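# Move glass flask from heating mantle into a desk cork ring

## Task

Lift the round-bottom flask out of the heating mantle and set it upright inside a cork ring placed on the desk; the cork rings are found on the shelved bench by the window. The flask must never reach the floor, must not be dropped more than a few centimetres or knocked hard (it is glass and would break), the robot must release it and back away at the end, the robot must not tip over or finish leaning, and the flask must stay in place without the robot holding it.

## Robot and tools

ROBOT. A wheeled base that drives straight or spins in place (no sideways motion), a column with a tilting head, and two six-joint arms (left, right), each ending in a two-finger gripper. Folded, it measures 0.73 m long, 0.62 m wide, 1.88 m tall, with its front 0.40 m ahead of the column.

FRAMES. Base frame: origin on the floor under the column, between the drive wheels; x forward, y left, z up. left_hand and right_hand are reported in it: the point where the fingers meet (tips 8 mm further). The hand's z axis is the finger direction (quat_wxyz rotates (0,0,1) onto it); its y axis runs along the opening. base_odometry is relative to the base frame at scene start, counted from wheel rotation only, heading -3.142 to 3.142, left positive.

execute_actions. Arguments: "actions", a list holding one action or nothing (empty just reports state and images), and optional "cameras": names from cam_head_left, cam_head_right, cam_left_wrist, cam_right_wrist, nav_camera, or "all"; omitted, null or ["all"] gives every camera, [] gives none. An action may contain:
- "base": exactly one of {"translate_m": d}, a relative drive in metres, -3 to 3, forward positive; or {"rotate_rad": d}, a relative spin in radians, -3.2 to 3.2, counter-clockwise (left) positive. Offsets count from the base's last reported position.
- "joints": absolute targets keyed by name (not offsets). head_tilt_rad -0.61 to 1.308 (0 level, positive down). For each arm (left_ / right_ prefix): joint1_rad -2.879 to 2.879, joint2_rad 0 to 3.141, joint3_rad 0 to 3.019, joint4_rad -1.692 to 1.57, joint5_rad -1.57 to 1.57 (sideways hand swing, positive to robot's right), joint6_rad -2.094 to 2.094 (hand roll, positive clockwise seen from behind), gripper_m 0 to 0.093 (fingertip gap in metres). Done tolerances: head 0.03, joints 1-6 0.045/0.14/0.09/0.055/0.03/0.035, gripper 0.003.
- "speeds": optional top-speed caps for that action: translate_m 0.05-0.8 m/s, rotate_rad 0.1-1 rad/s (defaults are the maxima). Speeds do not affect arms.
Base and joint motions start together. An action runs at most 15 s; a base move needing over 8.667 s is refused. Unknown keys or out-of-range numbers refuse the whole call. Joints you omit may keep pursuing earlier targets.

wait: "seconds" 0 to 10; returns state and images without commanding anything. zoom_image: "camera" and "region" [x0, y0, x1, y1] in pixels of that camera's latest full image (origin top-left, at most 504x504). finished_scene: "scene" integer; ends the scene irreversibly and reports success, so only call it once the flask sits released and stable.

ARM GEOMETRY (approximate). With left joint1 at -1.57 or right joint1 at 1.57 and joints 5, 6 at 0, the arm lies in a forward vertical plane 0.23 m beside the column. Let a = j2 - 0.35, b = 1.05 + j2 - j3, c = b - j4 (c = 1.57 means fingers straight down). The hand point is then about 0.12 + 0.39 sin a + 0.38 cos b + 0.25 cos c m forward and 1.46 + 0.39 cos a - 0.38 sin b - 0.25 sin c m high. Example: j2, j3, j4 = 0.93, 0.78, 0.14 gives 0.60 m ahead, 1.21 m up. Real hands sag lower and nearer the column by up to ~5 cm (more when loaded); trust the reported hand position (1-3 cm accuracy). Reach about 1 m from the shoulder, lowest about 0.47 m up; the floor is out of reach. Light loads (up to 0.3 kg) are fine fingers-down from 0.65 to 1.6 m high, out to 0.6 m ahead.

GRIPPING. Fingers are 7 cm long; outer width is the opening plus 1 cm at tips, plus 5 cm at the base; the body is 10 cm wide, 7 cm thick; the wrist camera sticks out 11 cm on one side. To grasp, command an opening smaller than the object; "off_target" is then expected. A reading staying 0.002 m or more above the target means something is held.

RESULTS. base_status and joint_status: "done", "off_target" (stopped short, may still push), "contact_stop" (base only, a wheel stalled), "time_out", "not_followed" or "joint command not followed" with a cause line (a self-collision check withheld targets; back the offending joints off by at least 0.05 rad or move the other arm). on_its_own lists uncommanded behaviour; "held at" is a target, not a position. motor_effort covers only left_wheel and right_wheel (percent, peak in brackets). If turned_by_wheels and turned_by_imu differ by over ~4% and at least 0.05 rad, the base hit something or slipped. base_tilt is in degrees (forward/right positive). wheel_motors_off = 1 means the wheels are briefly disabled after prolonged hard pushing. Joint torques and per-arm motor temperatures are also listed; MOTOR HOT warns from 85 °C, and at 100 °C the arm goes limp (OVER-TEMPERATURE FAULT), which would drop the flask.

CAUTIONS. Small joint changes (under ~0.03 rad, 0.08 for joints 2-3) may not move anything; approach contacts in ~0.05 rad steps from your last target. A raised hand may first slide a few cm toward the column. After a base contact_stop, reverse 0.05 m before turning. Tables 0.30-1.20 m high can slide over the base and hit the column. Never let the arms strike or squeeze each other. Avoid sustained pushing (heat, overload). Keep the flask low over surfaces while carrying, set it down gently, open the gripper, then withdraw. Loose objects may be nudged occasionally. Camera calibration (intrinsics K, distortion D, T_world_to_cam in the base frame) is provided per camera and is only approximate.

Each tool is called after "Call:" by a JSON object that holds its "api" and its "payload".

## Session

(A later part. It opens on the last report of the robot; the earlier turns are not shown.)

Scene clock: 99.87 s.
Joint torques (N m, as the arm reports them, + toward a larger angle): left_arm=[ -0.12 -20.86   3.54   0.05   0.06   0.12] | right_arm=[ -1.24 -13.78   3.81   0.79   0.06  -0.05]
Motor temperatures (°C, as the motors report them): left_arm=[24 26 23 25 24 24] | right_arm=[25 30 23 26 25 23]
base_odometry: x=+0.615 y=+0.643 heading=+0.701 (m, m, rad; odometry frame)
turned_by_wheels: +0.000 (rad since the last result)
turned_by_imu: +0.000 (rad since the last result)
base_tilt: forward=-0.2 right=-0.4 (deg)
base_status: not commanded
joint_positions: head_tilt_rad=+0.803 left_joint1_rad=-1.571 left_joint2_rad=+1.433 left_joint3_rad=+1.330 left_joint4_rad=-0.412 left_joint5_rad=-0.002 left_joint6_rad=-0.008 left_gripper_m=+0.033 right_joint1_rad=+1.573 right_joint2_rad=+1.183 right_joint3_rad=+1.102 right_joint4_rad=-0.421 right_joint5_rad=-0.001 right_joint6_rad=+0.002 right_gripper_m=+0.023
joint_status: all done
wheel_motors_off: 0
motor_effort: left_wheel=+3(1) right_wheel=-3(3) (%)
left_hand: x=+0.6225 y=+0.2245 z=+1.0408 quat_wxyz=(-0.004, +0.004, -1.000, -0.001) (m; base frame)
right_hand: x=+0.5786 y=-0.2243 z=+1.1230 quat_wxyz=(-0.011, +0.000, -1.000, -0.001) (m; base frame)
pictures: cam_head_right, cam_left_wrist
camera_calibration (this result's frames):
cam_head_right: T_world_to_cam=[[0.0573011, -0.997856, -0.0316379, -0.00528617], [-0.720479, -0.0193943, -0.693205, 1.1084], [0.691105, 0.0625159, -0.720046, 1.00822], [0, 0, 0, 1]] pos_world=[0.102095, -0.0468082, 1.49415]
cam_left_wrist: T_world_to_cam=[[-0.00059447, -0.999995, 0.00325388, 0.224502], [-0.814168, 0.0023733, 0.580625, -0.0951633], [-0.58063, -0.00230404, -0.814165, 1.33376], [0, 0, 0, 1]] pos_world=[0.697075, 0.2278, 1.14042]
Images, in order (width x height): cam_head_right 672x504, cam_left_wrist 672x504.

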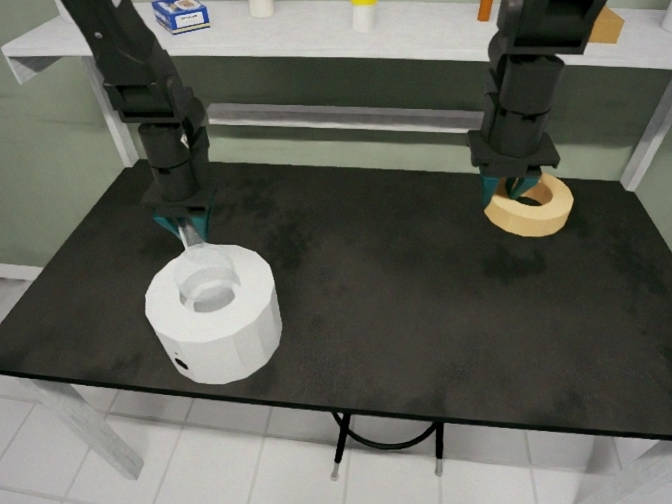

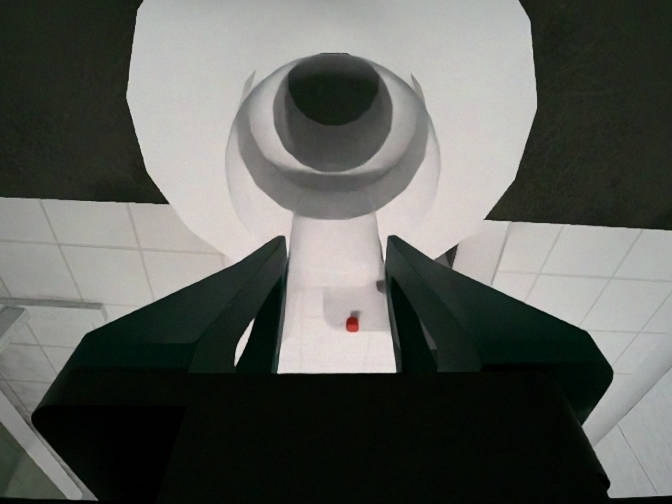

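Call:
{"api": "execute_actions", "payload": {"actions": [{"joints":{"left_joint2_rad":1.27,"left_joint3_rad":1.27,"left_joint4_rad":-0.51}}], "cameras": []}}

Call:
{"api": "execute_actions", "payload": {"actions": [{"joints":{"left_joint2_rad":1.08,"left_joint3_rad":1.2,"left_joint4_rad":-0.63}}], "cameras": ["cam_head_right"]}}

Call:
{"api": "execute_actions", "payload": {"actions": [{"base":{"translate_m":-1.1}}], "cameras": []}}

Call:
{"api": "execute_actions", "payload": {"actions": [{"base":{"rotate_rad":1.52}}], "cameras": []}}

Call:
{"api": "execute_actions", "payload": {"actions": [{"base":{"translate_m":0.95}}], "cameras": ["cam_head_left","cam_head_right","cam_right_wrist"]}}

Scene clock: 108.60 s.
Joint torques (N m, as the arm reports them, + toward a larger angle): left_arm=[ -0.06 -19.69   4.99   0.49   0.04   0.07] | right_arm=[ -1.1  -13.63   3.83   0.77   0.06  -0.05]
Motor temperatures (°C, as the motors report them): left_arm=[24 26 23 25 24 24] | right_arm=[25 30 23 26 25 23]
base_odometry: x=+0.615 y=+0.643 heading=+0.701 (m, m, rad; odometry frame)
turned_by_wheels: +0.000 (rad since the last result)
turned_by_imu: -0.001 (rad since the last result)
base_tilt: forward=-0.1 right=-0.4 (deg)
base_status: not commanded
joint_positions: head_tilt_rad=+0.803 left_joint1_rad=-1.571 left_joint2_rad=+1.279 left_joint3_rad=+1.256 left_joint4_rad=-0.512 left_joint5_rad=-0.002 left_joint6_rad=-0.008 left_gripper_m=+0.033 right_joint1_rad=+1.573 right_joint2_rad=+1.183 right_joint3_rad=+1.102 right_joint4_rad=-0.421 right_joint5_rad=-0.001 right_joint6_rad=+0.002 right_gripper_m=+0.023
joint_status: all done
wheel_motors_off: 0
motor_effort: left_wheel=+3(4) right_wheel=-3(4) (%)
left_hand: x=+0.6132 y=+0.2246 z=+1.1042 quat_wxyz=(+0.006, +0.004, -1.000, -0.001) (m; base frame)
right_hand: x=+0.5786 y=-0.2243 z=+1.1230 quat_wxyz=(-0.011, +0.000, -1.000, -0.001) (m; base frame)
pictures: none
No camera images: the call's "cameras" was empty. Leave "cameras" out to get every camera's image.

Scene clock: 109.97 s.
Joint torques (N m, as the arm reports them, + toward a larger angle): left_arm=[  0.07 -18.4    5.84   0.42   0.05   0.09] | right_arm=[ -1.14 -13.66   3.84   0.79   0.06  -0.05]
Motor temperatures (°C, as the motors report them): left_arm=[24 26 23 25 24 24] | right_arm=[25 30 23 26 25 23]
base_odometry: x=+0.615 y=+0.643 heading=+0.701 (m, m, rad; odometry frame)
turned_by_wheels: +0.000 (rad since the last result)
turned_by_imu: +0.000 (rad since the last result)
base_tilt: forward=-0.2 right=-0.4 (deg)
base_status: not commanded
joint_positions: head_tilt_rad=+0.803 left_joint1_rad=-1.571 left_joint2_rad=+1.080 left_joint3_rad=+1.184 left_joint4_rad=-0.632 left_joint5_rad=-0.002 left_joint6_rad=-0.008 left_gripper_m=+0.033 right_joint1_rad=+1.573 right_joint2_rad=+1.183 right_joint3_rad=+1.102 right_joint4_rad=-0.421 right_joint5_rad=-0.001 right_joint6_rad=+0.002 right_gripper_m=+0.023
joint_status: all done
wheel_motors_off: 0
motor_effort: left_wheel=+4(3) right_wheel=-3(4) (%)
left_hand: x=+0.6047 y=+0.2246 z=+1.1869 quat_wxyz=(+0.002, +0.004, -1.000, -0.001) (m; base frame)
right_hand: x=+0.5786 y=-0.2243 z=+1.1230 quat_wxyz=(-0.011, +0.000, -1.000, -0.001) (m; base frame)
pictures: cam_head_right
camera_calibration (this result's frames):
cam_head_right: T_world_to_cam=[[0.0573011, -0.997856, -0.0316379, -0.00528616], [-0.720479, -0.0193943, -0.693205, 1.1084], [0.691105, 0.0625159, -0.720046, 1.00822], [0, 0, 0, 1]] pos_world=[0.102095, -0.0468082, 1.49415]
Images, in order (width x height): cam_head_right 672x504.

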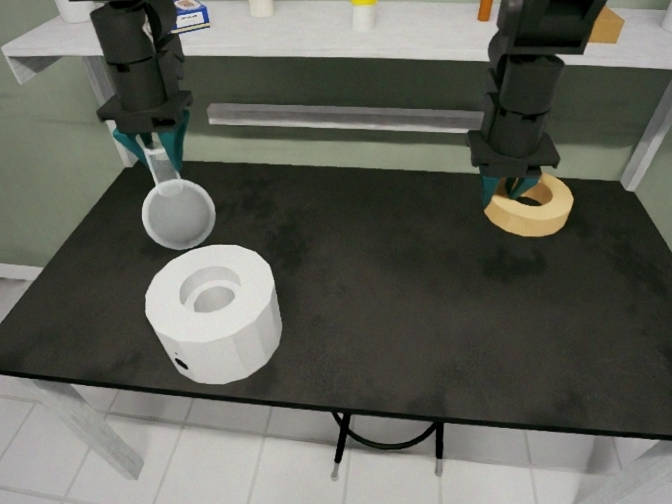

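Scene clock: 113.50 s.
Joint torques (N m, as the arm reports them, + toward a larger angle): left_arm=[ -0.11 -19.     5.92   0.42   0.06   0.06] | right_arm=[ -1.2  -13.7    3.92   0.79   0.06  -0.05]
Motor temperatures (°C, as the motors report them): left_arm=[24 26 23 25 24 24] | right_arm=[25 30 23 26 25 23]
base_odometry: x=-0.226 y=-0.067 heading=+0.700 (m, m, rad; odometry frame)
turned_by_wheels: -0.001 (rad since the last result)
turned_by_imu: -0.002 (rad since the last result)
base_tilt: forward=-0.2 right=-0.4 (deg)
base_status: done
joint_positions: head_tilt_rad=+0.803 left_joint1_rad=-1.571 left_joint2_rad=+1.080 left_joint3_rad=+1.184 left_joint4_rad=-0.631 left_joint5_rad=-0.002 left_joint6_rad=-0.008 left_gripper_m=+0.033 right_joint1_rad=+1.573 right_joint2_rad=+1.183 right_joint3_rad=+1.101 right_joint4_rad=-0.421 right_joint5_rad=-0.001 right_joint6_rad=+0.002 right_gripper_m=+0.023
joint_status: not commanded
wheel_motors_off: 0
motor_effort: left_wheel=-2(60) right_wheel=+2(59) (%)
left_hand: x=+0.6052 y=+0.2246 z=+1.1870 quat_wxyz=(+0.001, +0.004, -1.000, -0.001) (m; base frame)
right_hand: x=+0.5782 y=-0.2243 z=+1.1229 quat_wxyz=(-0.011, +0.000, -1.000, -0.001) (m; base frame)
pictures: none
No camera images: the call's "cameras" was empty. Leave "cameras" out to get every camera's image.

Scene clock: 116.53 s.
Joint torques (N m, as the arm reports them, + toward a larger angle): left_arm=[ -0.23 -18.54   5.96   0.49  -0.01   0.07] | right_arm=[ -1.12 -13.93   3.88   0.78   0.06  -0.06]
Motor temperatures (°C, as the motors report them): left_arm=[24 26 23 25 24 24] | right_arm=[25 30 23 26 25 23]
base_odometry: x=-0.226 y=-0.067 heading=+2.220 (m, m, rad; odometry frame)
turned_by_wheels: +1.519 (rad since the last result)
turned_by_imu: +1.499 (rad since the last result)
base_tilt: forward=-0.2 right=-0.3 (deg)
base_status: done
joint_positions: head_tilt_rad=+0.803 left_joint1_rad=-1.571 left_joint2_rad=+1.080 left_joint3_rad=+1.184 left_joint4_rad=-0.631 left_joint5_rad=+0.000 left_joint6_rad=-0.008 left_gripper_m=+0.033 right_joint1_rad=+1.573 right_joint2_rad=+1.183 right_joint3_rad=+1.101 right_joint4_rad=-0.421 right_joint5_rad=-0.001 right_joint6_rad=+0.002 right_gripper_m=+0.023
joint_status: not commanded
wheel_motors_off: 0
motor_effort: left_wheel=-4(47) right_wheel=+3(56) (%)
left_hand: x=+0.6052 y=+0.2247 z=+1.1870 quat_wxyz=(+0.001, +0.004, -1.000, +0.000) (m; base frame)
right_hand: x=+0.5782 y=-0.2243 z=+1.1229 quat_wxyz=(-0.011, +0.000, -1.000, -0.001) (m; base frame)
pictures: none
No camera images: the call's "cameras" was empty. Leave "cameras" out to get every camera's image.

Scene clock: 119.87 s.
Joint torques (N m, as the arm reports them, + toward a larger angle): left_arm=[ -0.34 -18.65   5.91   0.36   0.01   0.07] | right_arm=[ -1.18 -13.8    3.87   0.77   0.06  -0.05]
Motor temperatures (°C, as the motors report them): left_arm=[24 26 24 25 24 24] | right_arm=[25 30 23 26 25 23]
base_odometry: x=-0.800 y=+0.690 heading=+2.220 (m, m, rad; odometry frame)
turned_by_wheels: +0.000 (rad since the last result)
turned_by_imu: +0.000 (rad since the last result)
base_tilt: forward=-0.2 right=-0.3 (deg)
base_status: done
joint_positions: head_tilt_rad=+0.803 left_joint1_rad=-1.571 left_joint2_rad=+1.080 left_joint3_rad=+1.185 left_joint4_rad=-0.629 left_joint5_rad=+0.000 left_joint6_rad=-0.008 left_gripper_m=+0.033 right_joint1_rad=+1.573 right_joint2_rad=+1.183 right_joint3_rad=+1.102 right_joint4_rad=-0.421 right_joint5_rad=-0.001 right_joint6_rad=+0.002 right_gripper_m=+0.023
joint_status: not commanded
wheel_motors_off: 0
motor_effort: left_wheel=+1(56) right_wheel=+0(61) (%)
left_hand: x=+0.6060 y=+0.2247 z=+1.1871 quat_wxyz=(+0.000, +0.004, -1.000, +0.000) (m; base frame)
right_hand: x=+0.5783 y=-0.2243 z=+1.1228 quat_wxyz=(-0.011, +0.000, -1.000, -0.001) (m; base frame)
pictures: cam_head_left, cam_head_right, cam_right_wrist
camera_calibration (this result's frames):
cam_head_left: T_world_to_cam=[[0.0604956, -0.998126, -0.00916803, 0.0403793], [-0.706813, -0.0363503, -0.706466, 1.12355], [0.704809, 0.0492181, -0.707688, 0.98353], [0, 0, 0, 1]] pos_world=[0.0984977, 0.0327375, 1.49015]
cam_head_right: T_world_to_cam=[[0.0572959, -0.997856, -0.0316474, -0.00527132], [-0.720594, -0.0193943, -0.693086, 1.10822], [0.690986, 0.0625159, -0.72016, 1.0084], [0, 0, 0, 1]] pos_world=[0.102087, -0.0468082, 1.49414]
cam_right_wrist: T_world_to_cam=[[-0.000747678, -0.999881, 0.0153938, -0.241811], [-0.825732, 0.00930039, 0.563986, -0.142152], [-0.564063, -0.0122895, -0.825641, 1.37438], [0, 0, 0, 1]] pos_world=[0.657675, -0.22357, 1.21864]
Images, in order (width x height): cam_head_left 672x504, cam_head_right 672x504, cam_right_wrist 672x504.

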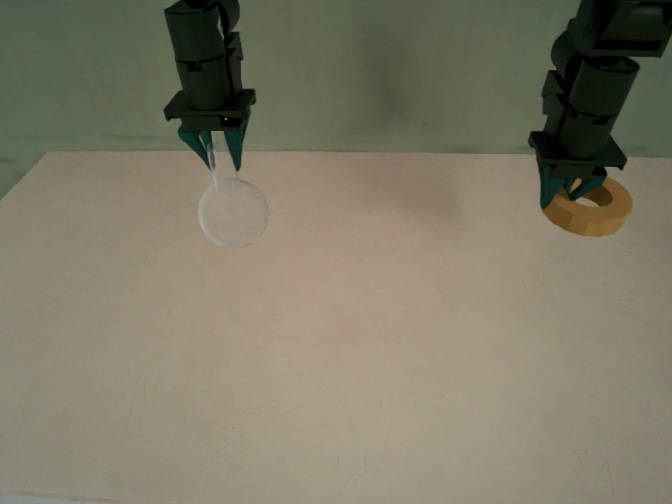

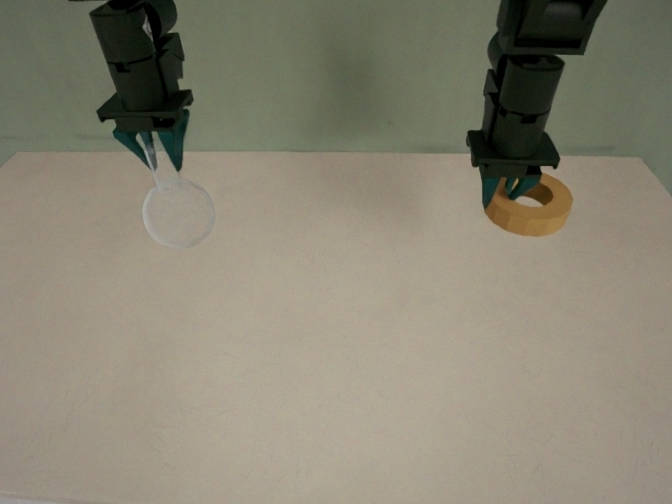

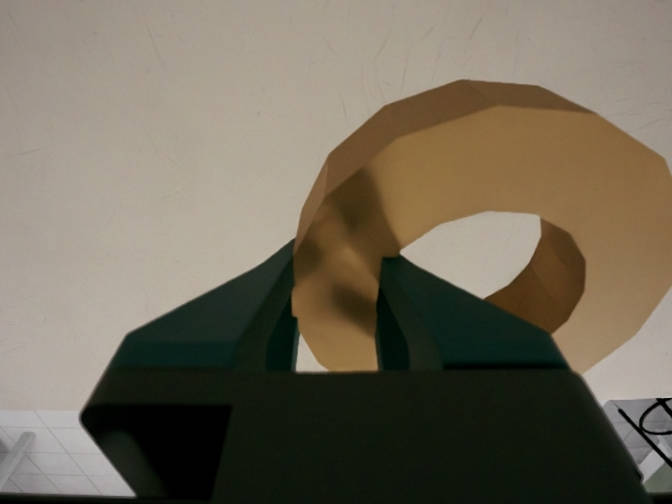

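Call:
{"api": "execute_actions", "payload": {"actions": [{"base":{"translate_m":-0.15}}], "cameras": []}}

Call:
{"api": "execute_actions", "payload": {"actions": [{"base":{"rotate_rad":0.38},"joints":{"right_joint2_rad":1.58,"right_joint3_rad":1.364,"right_joint4_rad":-0.30}}], "cameras": []}}

Call:
{"api": "execute_actions", "payload": {"actions": [{"joints":{"right_joint2_rad":1.69,"right_joint3_rad":1.43,"right_joint4_rad":-0.26}}], "cameras": ["cam_head_left","cam_right_wrist"]}}

Scene clock: 126.17 s.
Joint torques (N m, as the arm reports them, + toward a larger angle): left_arm=[ -0.09 -18.41   5.92   0.5   -0.01   0.08] | right_arm=[ -1.22 -13.82   4.     0.78   0.06  -0.05]
Motor temperatures (°C, as the motors report them): left_arm=[24 26 24 25 24 24] | right_arm=[25 30 23 26 25 23]
base_odometry: x=-0.709 y=+0.571 heading=+2.219 (m, m, rad; odometry frame)
turned_by_wheels: -0.001 (rad since the last result)
turned_by_imu: -0.002 (rad since the last result)
base_tilt: forward=-0.1 right=-0.4 (deg)
base_status: done
joint_positions: head_tilt_rad=+0.803 left_joint1_rad=-1.571 left_joint2_rad=+1.081 left_joint3_rad=+1.184 left_joint4_rad=-0.631 left_joint5_rad=+0.000 left_joint6_rad=-0.008 left_gripper_m=+0.033 right_joint1_rad=+1.573 right_joint2_rad=+1.186 right_joint3_rad=+1.099 right_joint4_rad=-0.421 right_joint5_rad=-0.001 right_joint6_rad=+0.002 right_gripper_m=+0.023
joint_status: not commanded
wheel_motors_off: 0
motor_effort: left_wheel=+0(31) right_wheel=+1(43) (%)
left_hand: x=+0.6047 y=+0.2247 z=+1.1863 quat_wxyz=(+0.002, +0.004, -1.000, +0.000) (m; base frame)
right_hand: x=+0.5758 y=-0.2243 z=+1.1211 quat_wxyz=(-0.008, +0.000, -1.000, -0.001) (m; base frame)
pictures: none
No camera images: the call's "cameras" was empty. Leave "cameras" out to get every camera's image.

Scene clock: 127.97 s.
Joint torques (N m, as the arm reports them, + toward a larger angle): left_arm=[ -0.13 -18.13   6.01   0.46  -0.03   0.1 ] | right_arm=[ -1.42 -17.44   3.19   0.73   0.07  -0.06]
Motor temperatures (°C, as the motors report them): left_arm=[24 26 24 25 24 24] | right_arm=[25 30 23 26 25 23]
base_odometry: x=-0.710 y=+0.571 heading=+2.598 (m, m, rad; odometry frame)
turned_by_wheels: +0.379 (rad since the last result)
turned_by_imu: +0.370 (rad since the last result)
base_tilt: forward=-0.2 right=-0.4 (deg)
base_status: done
joint_positions: head_tilt_rad=+0.803 left_joint1_rad=-1.570 left_joint2_rad=+1.081 left_joint3_rad=+1.184 left_joint4_rad=-0.631 left_joint5_rad=+0.000 left_joint6_rad=-0.008 left_gripper_m=+0.033 right_joint1_rad=+1.573 right_joint2_rad=+1.592 right_joint3_rad=+1.359 right_joint4_rad=-0.301 right_joint5_rad=-0.001 right_joint6_rad=+0.002 right_gripper_m=+0.023
joint_status: all done
wheel_motors_off: 0
motor_effort: left_wheel=-3(54) right_wheel=+1(49) (%)
left_hand: x=+0.6047 y=+0.2248 z=+1.1863 quat_wxyz=(+0.002, +0.004, -1.000, +0.000) (m; base frame)
right_hand: x=+0.5950 y=-0.2240 z=+0.9671 quat_wxyz=(+0.006, +0.000, -1.000, -0.001) (m; base frame)
pictures: none
No camera images: the call's "cameras" was empty. Leave "cameras" out to get every camera's image.

Scene clock: 128.77 s.
Joint torques (N m, as the arm reports them, + toward a larger angle): left_arm=[  0.12 -18.75   5.89   0.42  -0.03   0.05] | right_arm=[ -1.23 -12.03   5.49   1.64   0.07  -0.05]
Motor temperatures (°C, as the motors report them): left_arm=[24 26 24 25 24 24] | right_arm=[25 30 23 26 25 23]
base_odometry: x=-0.710 y=+0.571 heading=+2.598 (m, m, rad; odometry frame)
turned_by_wheels: +0.000 (rad since the last result)
turned_by_imu: +0.000 (rad since the last result)
base_tilt: forward=-0.1 right=-0.4 (deg)
base_status: not commanded
joint_positions: head_tilt_rad=+0.803 left_joint1_rad=-1.570 left_joint2_rad=+1.081 left_joint3_rad=+1.184 left_joint4_rad=-0.631 left_joint5_rad=+0.000 left_joint6_rad=-0.008 left_gripper_m=+0.033 right_joint1_rad=+1.573 right_joint2_rad=+1.617 right_joint3_rad=+1.398 right_joint4_rad=-0.280 right_joint5_rad=-0.001 right_joint6_rad=+0.002 right_gripper_m=+0.023
joint_status: all done
wheel_motors_off: 0
motor_effort: left_wheel=-8(8) right_wheel=+6(6) (%)
left_hand: x=+0.6047 y=+0.2248 z=+1.1863 quat_wxyz=(+0.002, +0.004, -1.000, +0.000) (m; base frame)
right_hand: x=+0.6116 y=-0.2240 z=+0.9595 quat_wxyz=(-0.012, +0.000, -1.000, -0.001) (m; base frame)
pictures: cam_head_left, cam_right_wrist
camera_calibration (this result's frames):
cam_head_left: T_world_to_cam=[[0.0604929, -0.998126, -0.0091855, 0.0404063], [-0.707017, -0.0363503, -0.706261, 1.12325], [0.704604, 0.0492181, -0.707892, 0.983853], [0, 0, 0, 1]] pos_world=[0.0984833, 0.0327375, 1.49014]
cam_right_wrist: T_world_to_cam=[[-0.000786613, -0.999881, 0.0153899, -0.238949], [-0.82702, 0.00930225, 0.562095, -0.0199489], [-0.562171, -0.0122856, -0.826929, 1.25841], [0, 0, 0, 1]] pos_world=[0.690758, -0.223275, 1.05551]
Images, in order (width x height): cam_head_left 672x504, cam_right_wrist 672x504.

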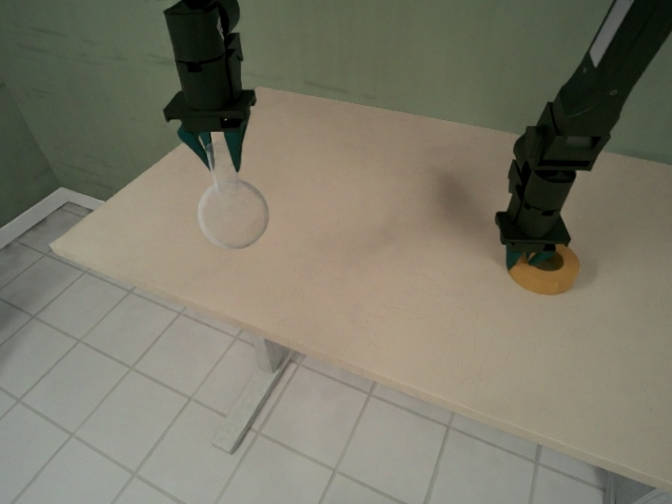

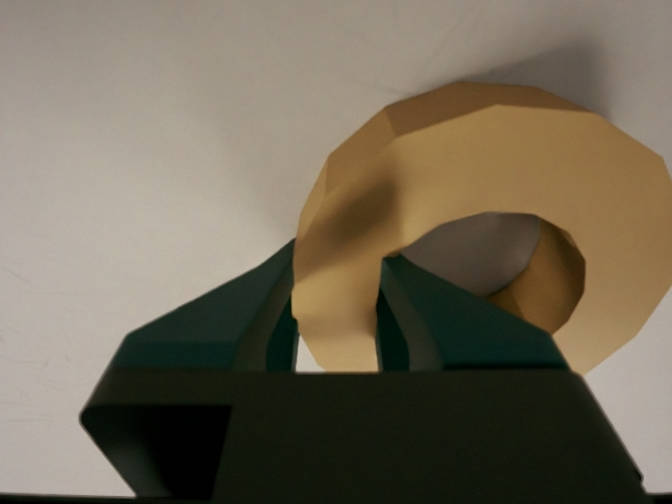

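Call:
{"api": "execute_actions", "payload": {"actions": [{"joints":{"right_joint2_rad":1.6,"right_joint3_rad":1.4,"right_joint4_rad":-0.28,"right_gripper_m":0.06}}], "cameras": []}}

Call:
{"api": "execute_actions", "payload": {"actions": [{"joints":{"right_joint2_rad":1.2,"right_joint3_rad":1.2,"right_joint4_rad":-0.5}}], "cameras": []}}

Call:
{"api": "execute_actions", "payload": {"actions": [{"base":{"rotate_rad":-0.768}}], "cameras": ["cam_head_right","cam_left_wrist"]}}

Scene clock: 134.03 s.
Joint torques (N m, as the arm reports them, + toward a larger angle): left_arm=[ -0.17 -18.53   6.     0.38  -0.02   0.05] | right_arm=[ -1.4  -17.95   3.11   0.94   0.03  -0.05]
Motor temperatures (°C, as the motors report them): left_arm=[24 26 24 25 24 24] | right_arm=[25 30 23 26 25 23]
base_odometry: x=-0.710 y=+0.571 heading=+2.598 (m, m, rad; odometry frame)
turned_by_wheels: +0.000 (rad since the last result)
turned_by_imu: -0.001 (rad since the last result)
base_tilt: forward=-0.2 right=-0.4 (deg)
base_status: not commanded
joint_positions: head_tilt_rad=+0.803 left_joint1_rad=-1.570 left_joint2_rad=+1.081 left_joint3_rad=+1.184 left_joint4_rad=-0.631 left_joint5_rad=+0.000 left_joint6_rad=-0.008 left_gripper_m=+0.033 right_joint1_rad=+1.573 right_joint2_rad=+1.615 right_joint3_rad=+1.398 right_joint4_rad=-0.285 right_joint5_rad=+0.000 right_joint6_rad=+0.002 right_gripper_m=+0.060
joint_status: all done
wheel_motors_off: 0
motor_effort: left_wheel=-8(9) right_wheel=+4(6) (%)
left_hand: x=+0.6047 y=+0.2248 z=+1.1863 quat_wxyz=(+0.002, +0.004, -1.000, +0.000) (m; base frame)
right_hand: x=+0.6119 y=-0.2242 z=+0.9607 quat_wxyz=(-0.011, +0.000, -1.000, -0.001) (m; base frame)
pictures: none
No camera images: the call's "cameras" was empty. Leave "cameras" out to get every camera's image.

Scene clock: 135.23 s.
Joint torques (N m, as the arm reports them, + toward a larger angle): left_arm=[  0.01 -18.6    6.01   0.34  -0.01   0.06] | right_arm=[ -1.22 -13.69   5.41   0.75   0.03  -0.06]
Motor temperatures (°C, as the motors report them): left_arm=[24 26 24 25 24 24] | right_arm=[25 30 23 26 25 23]
base_odometry: x=-0.710 y=+0.571 heading=+2.598 (m, m, rad; odometry frame)
turned_by_wheels: +0.000 (rad since the last result)
turned_by_imu: +0.000 (rad since the last result)
base_tilt: forward=-0.2 right=-0.4 (deg)
base_status: not commanded
joint_positions: head_tilt_rad=+0.803 left_joint1_rad=-1.570 left_joint2_rad=+1.081 left_joint3_rad=+1.184 left_joint4_rad=-0.631 left_joint5_rad=+0.000 left_joint6_rad=-0.008 left_gripper_m=+0.033 right_joint1_rad=+1.573 right_joint2_rad=+1.173 right_joint3_rad=+1.191 right_joint4_rad=-0.500 right_joint5_rad=+0.000 right_joint6_rad=+0.002 right_gripper_m=+0.060
joint_status: all done
wheel_motors_off: 0
motor_effort: left_wheel=-8(9) right_wheel=+4(5) (%)
left_hand: x=+0.6047 y=+0.2248 z=+1.1863 quat_wxyz=(+0.002, +0.004, -1.000, +0.000) (m; base frame)
right_hand: x=+0.6144 y=-0.2245 z=+1.1439 quat_wxyz=(-0.021, +0.000, -1.000, -0.001) (m; base frame)
pictures: none
No camera images: the call's "cameras" was empty. Leave "cameras" out to get every camera's image.

Scene clock: 137.50 s.
Joint torques (N m, as the arm reports them, + toward a larger angle): left_arm=[  0.03 -18.78   5.96   0.46  -0.02   0.06] | right_arm=[ -1.22 -13.75   5.42   0.76   0.02  -0.05]
Motor temperatures (°C, as the motors report them): left_arm=[24 26 24 25 24 24] | right_arm=[25 30 24 26 25 23]
base_odometry: x=-0.710 y=+0.571 heading=+1.831 (m, m, rad; odometry frame)
turned_by_wheels: -0.767 (rad since the last result)
turned_by_imu: -0.752 (rad since the last result)
base_tilt: forward=-0.2 right=-0.4 (deg)
base_status: done
joint_positions: head_tilt_rad=+0.803 left_joint1_rad=-1.570 left_joint2_rad=+1.081 left_joint3_rad=+1.184 left_joint4_rad=-0.631 left_joint5_rad=+0.000 left_joint6_rad=-0.008 left_gripper_m=+0.033 right_joint1_rad=+1.573 right_joint2_rad=+1.173 right_joint3_rad=+1.191 right_joint4_rad=-0.500 right_joint5_rad=+0.000 right_joint6_rad=+0.002 right_gripper_m=+0.060
joint_status: not commanded
wheel_motors_off: 0
motor_effort: left_wheel=+0(56) right_wheel=-4(43) (%)
left_hand: x=+0.6047 y=+0.2250 z=+1.1863 quat_wxyz=(+0.002, +0.004, -1.000, +0.000) (m; base frame)
right_hand: x=+0.6144 y=-0.2245 z=+1.1439 quat_wxyz=(-0.021, +0.000, -1.000, -0.001) (m; base frame)
pictures: cam_head_right, cam_left_wrist
camera_calibration (this result's frames):
cam_head_right: T_world_to_cam=[[0.0572867, -0.997856, -0.0316639, -0.00524539], [-0.720794, -0.0193943, -0.692878, 1.10791], [0.690778, 0.0625159, -0.720359, 1.00872], [0, 0, 0, 1]] pos_world=[0.102074, -0.0468082, 1.49412]
cam_left_wrist: T_world_to_cam=[[0.000213467, -0.999991, 0.00422467, 0.222825], [-0.80657, 0.00232519, 0.591133, -0.211231], [-0.591138, -0.00353368, -0.806563, 1.43955], [0, 0, 0, 1]] pos_world=[0.680549, 0.228401, 1.28501]
Images, in order (width x height): cam_head_right 672x504, cam_left_wrist 672x504.

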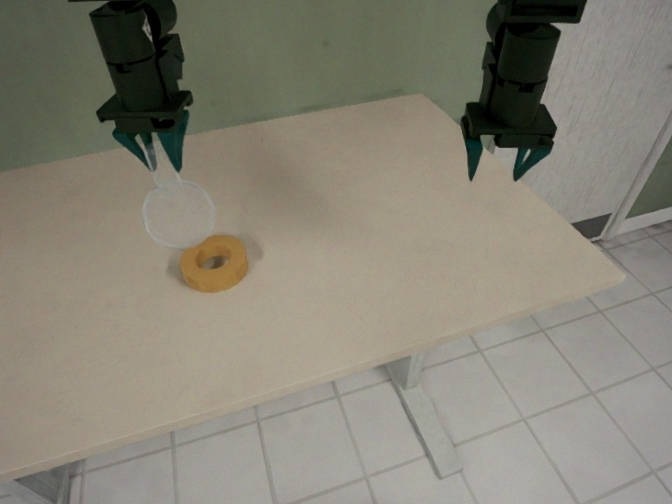

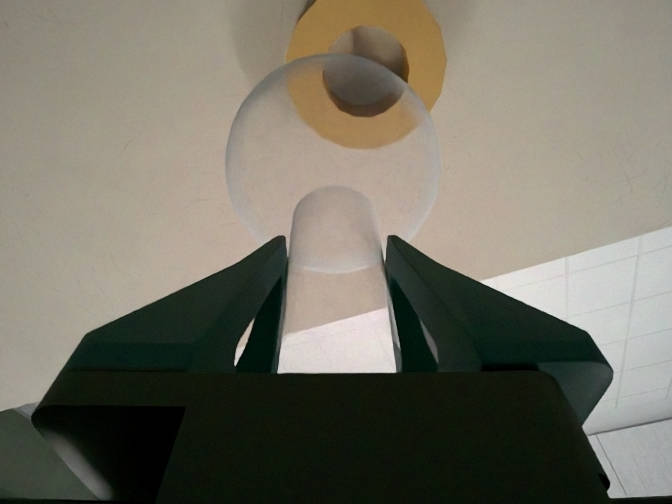

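Call:
{"api": "execute_actions", "payload": {"actions": [{"base":{"rotate_rad":-0.038},"joints":{"left_joint2_rad":1.19,"left_joint3_rad":1.25,"left_joint4_rad":-0.57}}], "cameras": ["cam_head_right","cam_left_wrist"]}}

Scene clock: 143.47 s.
Joint torques (N m, as the arm reports them, + toward a larger angle): left_arm=[  0.17 -19.2    5.41   0.34  -0.04   0.08] | right_arm=[ -1.1  -13.75   5.4    0.75   0.03  -0.05]
Motor temperatures (°C, as the motors report them): left_arm=[24 26 24 25 24 24] | right_arm=[25 30 24 26 25 23]
base_odometry: x=-0.710 y=+0.571 heading=+1.794 (m, m, rad; odometry frame)
turned_by_wheels: -0.037 (rad since the last result)
turned_by_imu: -0.037 (rad since the last result)
base_tilt: forward=-0.2 right=-0.4 (deg)
base_status: done
joint_positions: head_tilt_rad=+0.803 left_joint1_rad=-1.570 left_joint2_rad=+1.194 left_joint3_rad=+1.236 left_joint4_rad=-0.568 left_joint5_rad=+0.000 left_joint6_rad=-0.008 left_gripper_m=+0.033 right_joint1_rad=+1.573 right_joint2_rad=+1.173 right_joint3_rad=+1.191 right_joint4_rad=-0.500 right_joint5_rad=+0.000 right_joint6_rad=+0.002 right_gripper_m=+0.060
joint_status: all done
wheel_motors_off: 0
motor_effort: left_wheel=+0(29) right_wheel=-4(37) (%)
left_hand: x=+0.6167 y=+0.2248 z=+1.1425 quat_wxyz=(+0.001, +0.004, -1.000, +0.000) (m; base frame)
right_hand: x=+0.6144 y=-0.2245 z=+1.1439 quat_wxyz=(-0.021, +0.000, -1.000, -0.001) (m; base frame)
pictures: cam_head_right, cam_left_wrist
camera_calibration (this result's frames):
cam_head_right: T_world_to_cam=[[0.0572867, -0.997856, -0.0316639, -0.0052454], [-0.720794, -0.0193943, -0.692878, 1.10791], [0.690778, 0.0625159, -0.720359, 1.00872], [0, 0, 0, 1]] pos_world=[0.102074, -0.0468082, 1.49412]
cam_left_wrist: T_world_to_cam=[[0.0000131827, -0.99999, 0.00455458, 0.222587], [-0.807696, 0.00267473, 0.589593, -0.173326], [-0.589599, -0.00368649, -0.807688, 1.41163], [0, 0, 0, 1]] pos_world=[0.692295, 0.228252, 1.24133]
Images, in order (width x height): cam_head_right 672x504, cam_left_wrist 672x504.

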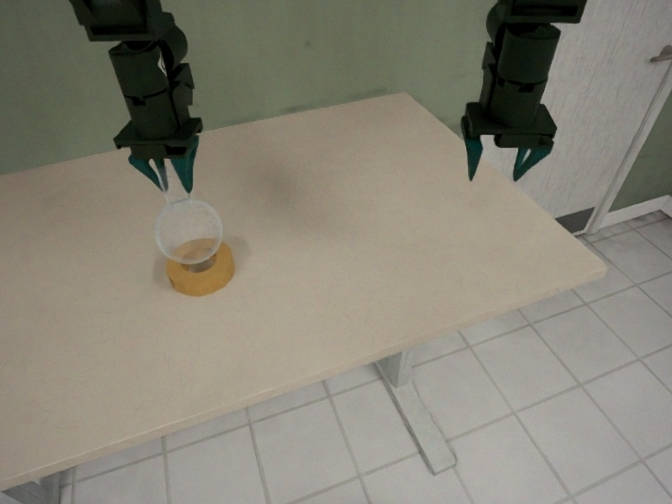

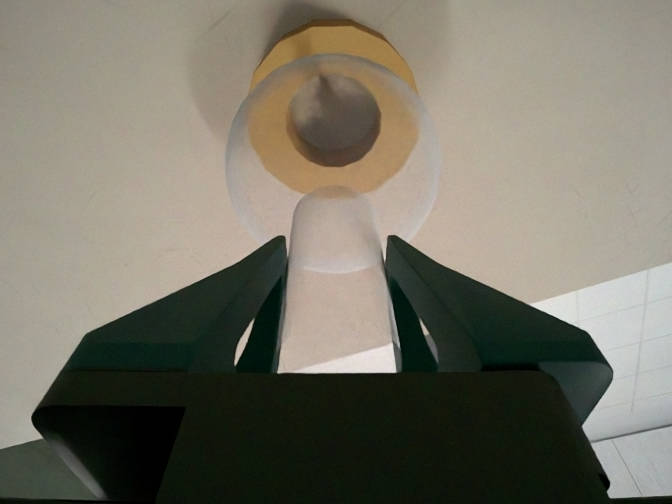

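Aligned. Lower.

Call:
{"api": "execute_actions", "payload": {"actions": [{"joints":{"left_joint2_rad":1.25,"left_joint3_rad":1.27,"left_joint4_rad":-0.53}}], "cameras": []}}

Call:
{"api": "execute_actions", "payload": {"actions": [{"joints":{"left_joint2_rad":1.30,"left_joint3_rad":1.29,"left_joint4_rad":-0.50}}], "cameras": ["cam_head_right","cam_left_wrist"]}}

Scene clock: 148.03 s.
Joint torques (N m, as the arm reports them, + toward a larger angle): left_arm=[  0.06 -19.     5.71   0.52  -0.05   0.06] | right_arm=[ -1.17 -14.1    5.32   0.77   0.03  -0.06]
Motor temperatures (°C, as the motors report them): left_arm=[24 26 24 25 24 24] | right_arm=[25 30 24 26 25 23]
base_odometry: x=-0.710 y=+0.571 heading=+1.794 (m, m, rad; odometry frame)
turned_by_wheels: +0.000 (rad since the last result)
turned_by_imu: -0.001 (rad since the last result)
base_tilt: forward=-0.2 right=-0.4 (deg)
base_status: not commanded
joint_positions: head_tilt_rad=+0.803 left_joint1_rad=-1.570 left_joint2_rad=+1.242 left_joint3_rad=+1.247 left_joint4_rad=-0.533 left_joint5_rad=+0.000 left_joint6_rad=-0.008 left_gripper_m=+0.033 right_joint1_rad=+1.573 right_joint2_rad=+1.173 right_joint3_rad=+1.191 right_joint4_rad=-0.500 right_joint5_rad=+0.000 right_joint6_rad=+0.002 right_gripper_m=+0.060
joint_status: all done
wheel_motors_off: 0
motor_effort: left_wheel=+3(3) right_wheel=-6(6) (%)
left_hand: x=+0.6159 y=+0.2248 z=+1.1208 quat_wxyz=(+0.002, +0.004, -1.000, +0.000) (m; base frame)
right_hand: x=+0.6144 y=-0.2245 z=+1.1439 quat_wxyz=(-0.021, +0.000, -1.000, -0.001) (m; base frame)
pictures: none
No camera images: the call's "cameras" was empty. Leave "cameras" out to get every camera's image.

Scene clock: 148.57 s.
Joint torques (N m, as the arm reports them, + toward a larger angle): left_arm=[  0.02 -15.46   6.72   1.07  -0.03   0.08] | right_arm=[ -1.19 -13.76   5.41   0.79   0.03  -0.05]
Motor temperatures (°C, as the motors report them): left_arm=[24 26 24 25 24 24] | right_arm=[25 30 24 26 25 23]
base_odometry: x=-0.710 y=+0.571 heading=+1.794 (m, m, rad; odometry frame)
turned_by_wheels: +0.000 (rad since the last result)
turned_by_imu: +0.000 (rad since the last result)
base_tilt: forward=-0.1 right=-0.3 (deg)
base_status: not commanded
joint_positions: head_tilt_rad=+0.803 left_joint1_rad=-1.570 left_joint2_rad=+1.249 left_joint3_rad=+1.255 left_joint4_rad=-0.523 left_joint5_rad=+0.000 left_joint6_rad=-0.008 left_gripper_m=+0.033 right_joint1_rad=+1.573 right_joint2_rad=+1.173 right_joint3_rad=+1.191 right_joint4_rad=-0.500 right_joint5_rad=+0.000 right_joint6_rad=+0.002 right_gripper_m=+0.060
joint_status: all done
wheel_motors_off: 0
motor_effort: left_wheel=+4(4) right_wheel=-6(7) (%)
left_hand: x=+0.6205 y=+0.2248 z=+1.1190 quat_wxyz=(-0.003, +0.004, -1.000, +0.000) (m; base frame)
right_hand: x=+0.6144 y=-0.2245 z=+1.1439 quat_wxyz=(-0.021, +0.000, -1.000, -0.001) (m; base frame)
pictures: cam_head_right, cam_left_wrist
camera_calibration (this result's frames):
cam_head_right: T_world_to_cam=[[0.0572867, -0.997856, -0.0316639, -0.0052454], [-0.720794, -0.0193943, -0.692878, 1.10791], [0.690778, 0.0625159, -0.720359, 1.00872], [0, 0, 0, 1]] pos_world=[0.102074, -0.0468082, 1.49412]
cam_left_wrist: T_world_to_cam=[[-0.0000326349, -0.99999, 0.0045521, 0.222737], [-0.81306, 0.00267668, 0.582174, -0.144728], [-0.58218, -0.00368213, -0.813052, 1.3963], [0, 0, 0, 1]] pos_world=[0.695235, 0.228263, 1.21851]
Images, in order (width x height): cam_head_right 672x504, cam_left_wrist 672x504.

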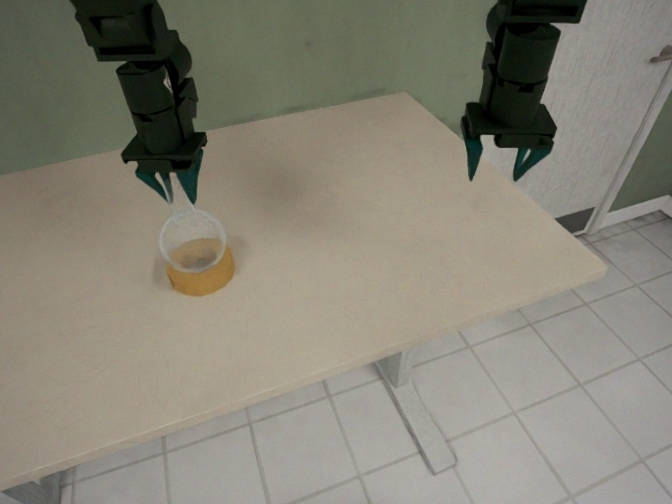

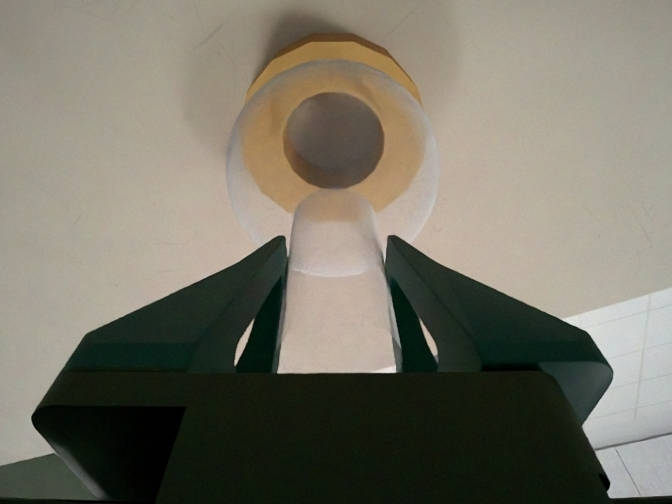

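Call:
{"api": "execute_actions", "payload": {"actions": [{"joints":{"left_joint2_rad":1.25,"left_joint3_rad":1.27,"left_joint4_rad":-0.53,"left_gripper_m":0.09}}], "cameras": ["cam_left_wrist"]}}

Call:
{"api": "execute_actions", "payload": {"actions": [{"joints":{"left_joint2_rad":1.0,"left_joint3_rad":1.2,"left_joint4_rad":-0.7}}], "cameras": []}}

Call:
{"api": "execute_actions", "payload": {"actions": [{"base":{"translate_m":-0.4}}], "cameras": ["cam_head_right"]}}

Scene clock: 153.17 s.
Joint torques (N m, as the arm reports them, + toward a larger angle): left_arm=[ -0.12 -19.5    5.3    0.58  -0.04   0.06] | right_arm=[ -1.26 -13.73   5.38   0.75   0.02  -0.06]
Motor temperatures (°C, as the motors report them): left_arm=[24 26 24 25 24 24] | right_arm=[25 30 24 26 25 23]
base_odometry: x=-0.710 y=+0.571 heading=+1.794 (m, m, rad; odometry frame)
turned_by_wheels: +0.000 (rad since the last result)
turned_by_imu: -0.001 (rad since the last result)
base_tilt: forward=-0.2 right=-0.4 (deg)
base_status: not commanded
joint_positions: head_tilt_rad=+0.803 left_joint1_rad=-1.570 left_joint2_rad=+1.249 left_joint3_rad=+1.255 left_joint4_rad=-0.534 left_joint5_rad=+0.000 left_joint6_rad=-0.007 left_gripper_m=+0.090 right_joint1_rad=+1.573 right_joint2_rad=+1.173 right_joint3_rad=+1.191 right_joint4_rad=-0.500 right_joint5_rad=+0.000 right_joint6_rad=+0.002 right_gripper_m=+0.060
joint_status: all done
wheel_motors_off: 0
motor_effort: left_wheel=+3(4) right_wheel=-7(7) (%)
left_hand: x=+0.6176 y=+0.2248 z=+1.1190 quat_wxyz=(+0.003, +0.004, -1.000, +0.000) (m; base frame)
right_hand: x=+0.6144 y=-0.2245 z=+1.1439 quat_wxyz=(-0.021, +0.000, -1.000, -0.001) (m; base frame)
pictures: cam_left_wrist
camera_calibration (this result's frames):
cam_left_wrist: T_world_to_cam=[[-0.000352997, -0.999988, 0.0049386, 0.222435], [-0.806118, 0.003207, 0.591747, -0.162211], [-0.591755, -0.00377221, -0.806109, 1.39278], [0, 0, 0, 1]] pos_world=[0.6935, 0.228207, 1.21762]
Images, in order (width x height): cam_left_wrist 672x504.

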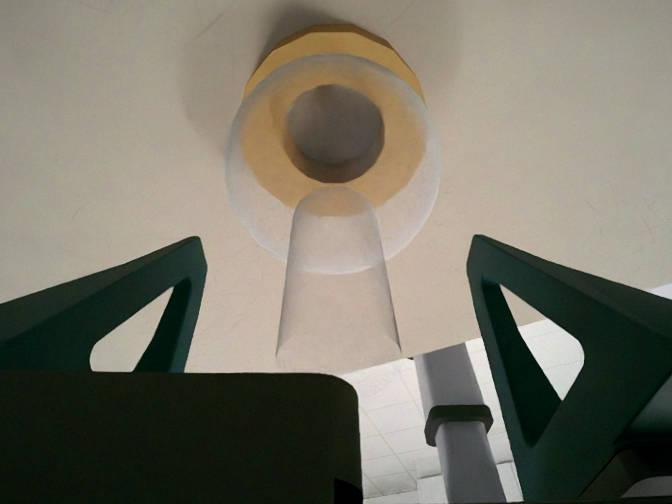

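Scene clock: 154.20 s.
Joint torques (N m, as the arm reports them, + toward a larger angle): left_arm=[ -0.01 -16.71   6.41   0.49   0.     0.1 ] | right_arm=[ -1.2  -13.91   5.44   0.78   0.03  -0.05]
Motor temperatures (°C, as the motors report them): left_arm=[24 26 24 25 24 24] | right_arm=[25 30 24 26 25 23]
base_odometry: x=-0.710 y=+0.571 heading=+1.794 (m, m, rad; odometry frame)
turned_by_wheels: +0.000 (rad since the last result)
turned_by_imu: +0.000 (rad since the last result)
base_tilt: forward=-0.2 right=-0.4 (deg)
base_status: not commanded
joint_positions: head_tilt_rad=+0.803 left_joint1_rad=-1.570 left_joint2_rad=+0.978 left_joint3_rad=+1.189 left_joint4_rad=-0.698 left_joint5_rad=+0.000 left_joint6_rad=-0.007 left_gripper_m=+0.090 right_joint1_rad=+1.573 right_joint2_rad=+1.173 right_joint3_rad=+1.191 right_joint4_rad=-0.500 right_joint5_rad=+0.000 right_joint6_rad=+0.002 right_gripper_m=+0.060
joint_status: all done
wheel_motors_off: 0
motor_effort: left_wheel=+3(6) right_wheel=-7(7) (%)
left_hand: x=+0.6164 y=+0.2247 z=+1.2377 quat_wxyz=(-0.019, +0.004, -1.000, +0.000) (m; base frame)
right_hand: x=+0.6144 y=-0.2245 z=+1.1439 quat_wxyz=(-0.021, +0.000, -1.000, -0.001) (m; base frame)
pictures: none
No camera images: the call's "cameras" was empty. Leave "cameras" out to get every camera's image.

Scene clock: 156.67 s.
Joint torques (N m, as the arm reports them, + toward a larger angle): left_arm=[ -0.08 -16.87   6.41   0.4   -0.03   0.08] | right_arm=[ -1.21 -14.01   5.34   0.69   0.03  -0.06]
Motor temperatures (°C, as the motors report them): left_arm=[24 26 24 25 24 24] | right_arm=[25 30 24 26 25 23]
base_odometry: x=-0.621 y=+0.181 heading=+1.793 (m, m, rad; odometry frame)
turned_by_wheels: -0.001 (rad since the last result)
turned_by_imu: -0.001 (rad since the last result)
base_tilt: forward=-0.2 right=-0.4 (deg)
base_status: done
joint_positions: head_tilt_rad=+0.803 left_joint1_rad=-1.570 left_joint2_rad=+0.978 left_joint3_rad=+1.189 left_joint4_rad=-0.698 left_joint5_rad=+0.000 left_joint6_rad=-0.007 left_gripper_m=+0.090 right_joint1_rad=+1.573 right_joint2_rad=+1.175 right_joint3_rad=+1.191 right_joint4_rad=-0.500 right_joint5_rad=+0.000 right_joint6_rad=+0.002 right_gripper_m=+0.060
joint_status: not commanded
wheel_motors_off: 0
motor_effort: left_wheel=+1(54) right_wheel=+0(65) (%)
left_hand: x=+0.6159 y=+0.2247 z=+1.2372 quat_wxyz=(-0.018, +0.004, -1.000, +0.000) (m; base frame)
right_hand: x=+0.6139 y=-0.2245 z=+1.1431 quat_wxyz=(-0.020, +0.000, -1.000, -0.001) (m; base frame)
pictures: cam_head_right
camera_calibration (this result's frames):
cam_head_right: T_world_to_cam=[[0.0572845, -0.997856, -0.0316679, -0.00523911], [-0.720843, -0.0193943, -0.692827, 1.10784], [0.690728, 0.0625159, -0.720408, 1.0088], [0, 0, 0, 1]] pos_world=[0.102071, -0.0468082, 1.49412]
Images, in order (width x height): cam_head_right 672x504.

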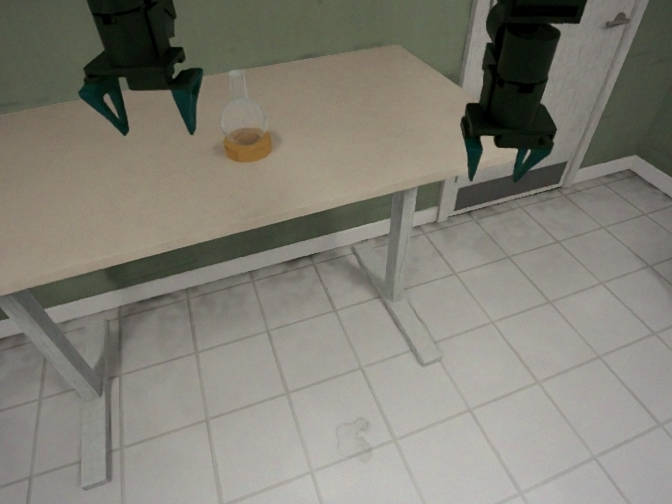

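Call:
{"api": "finished_scene", "payload": {"scene": 1}}

The scene is finished: the task was done.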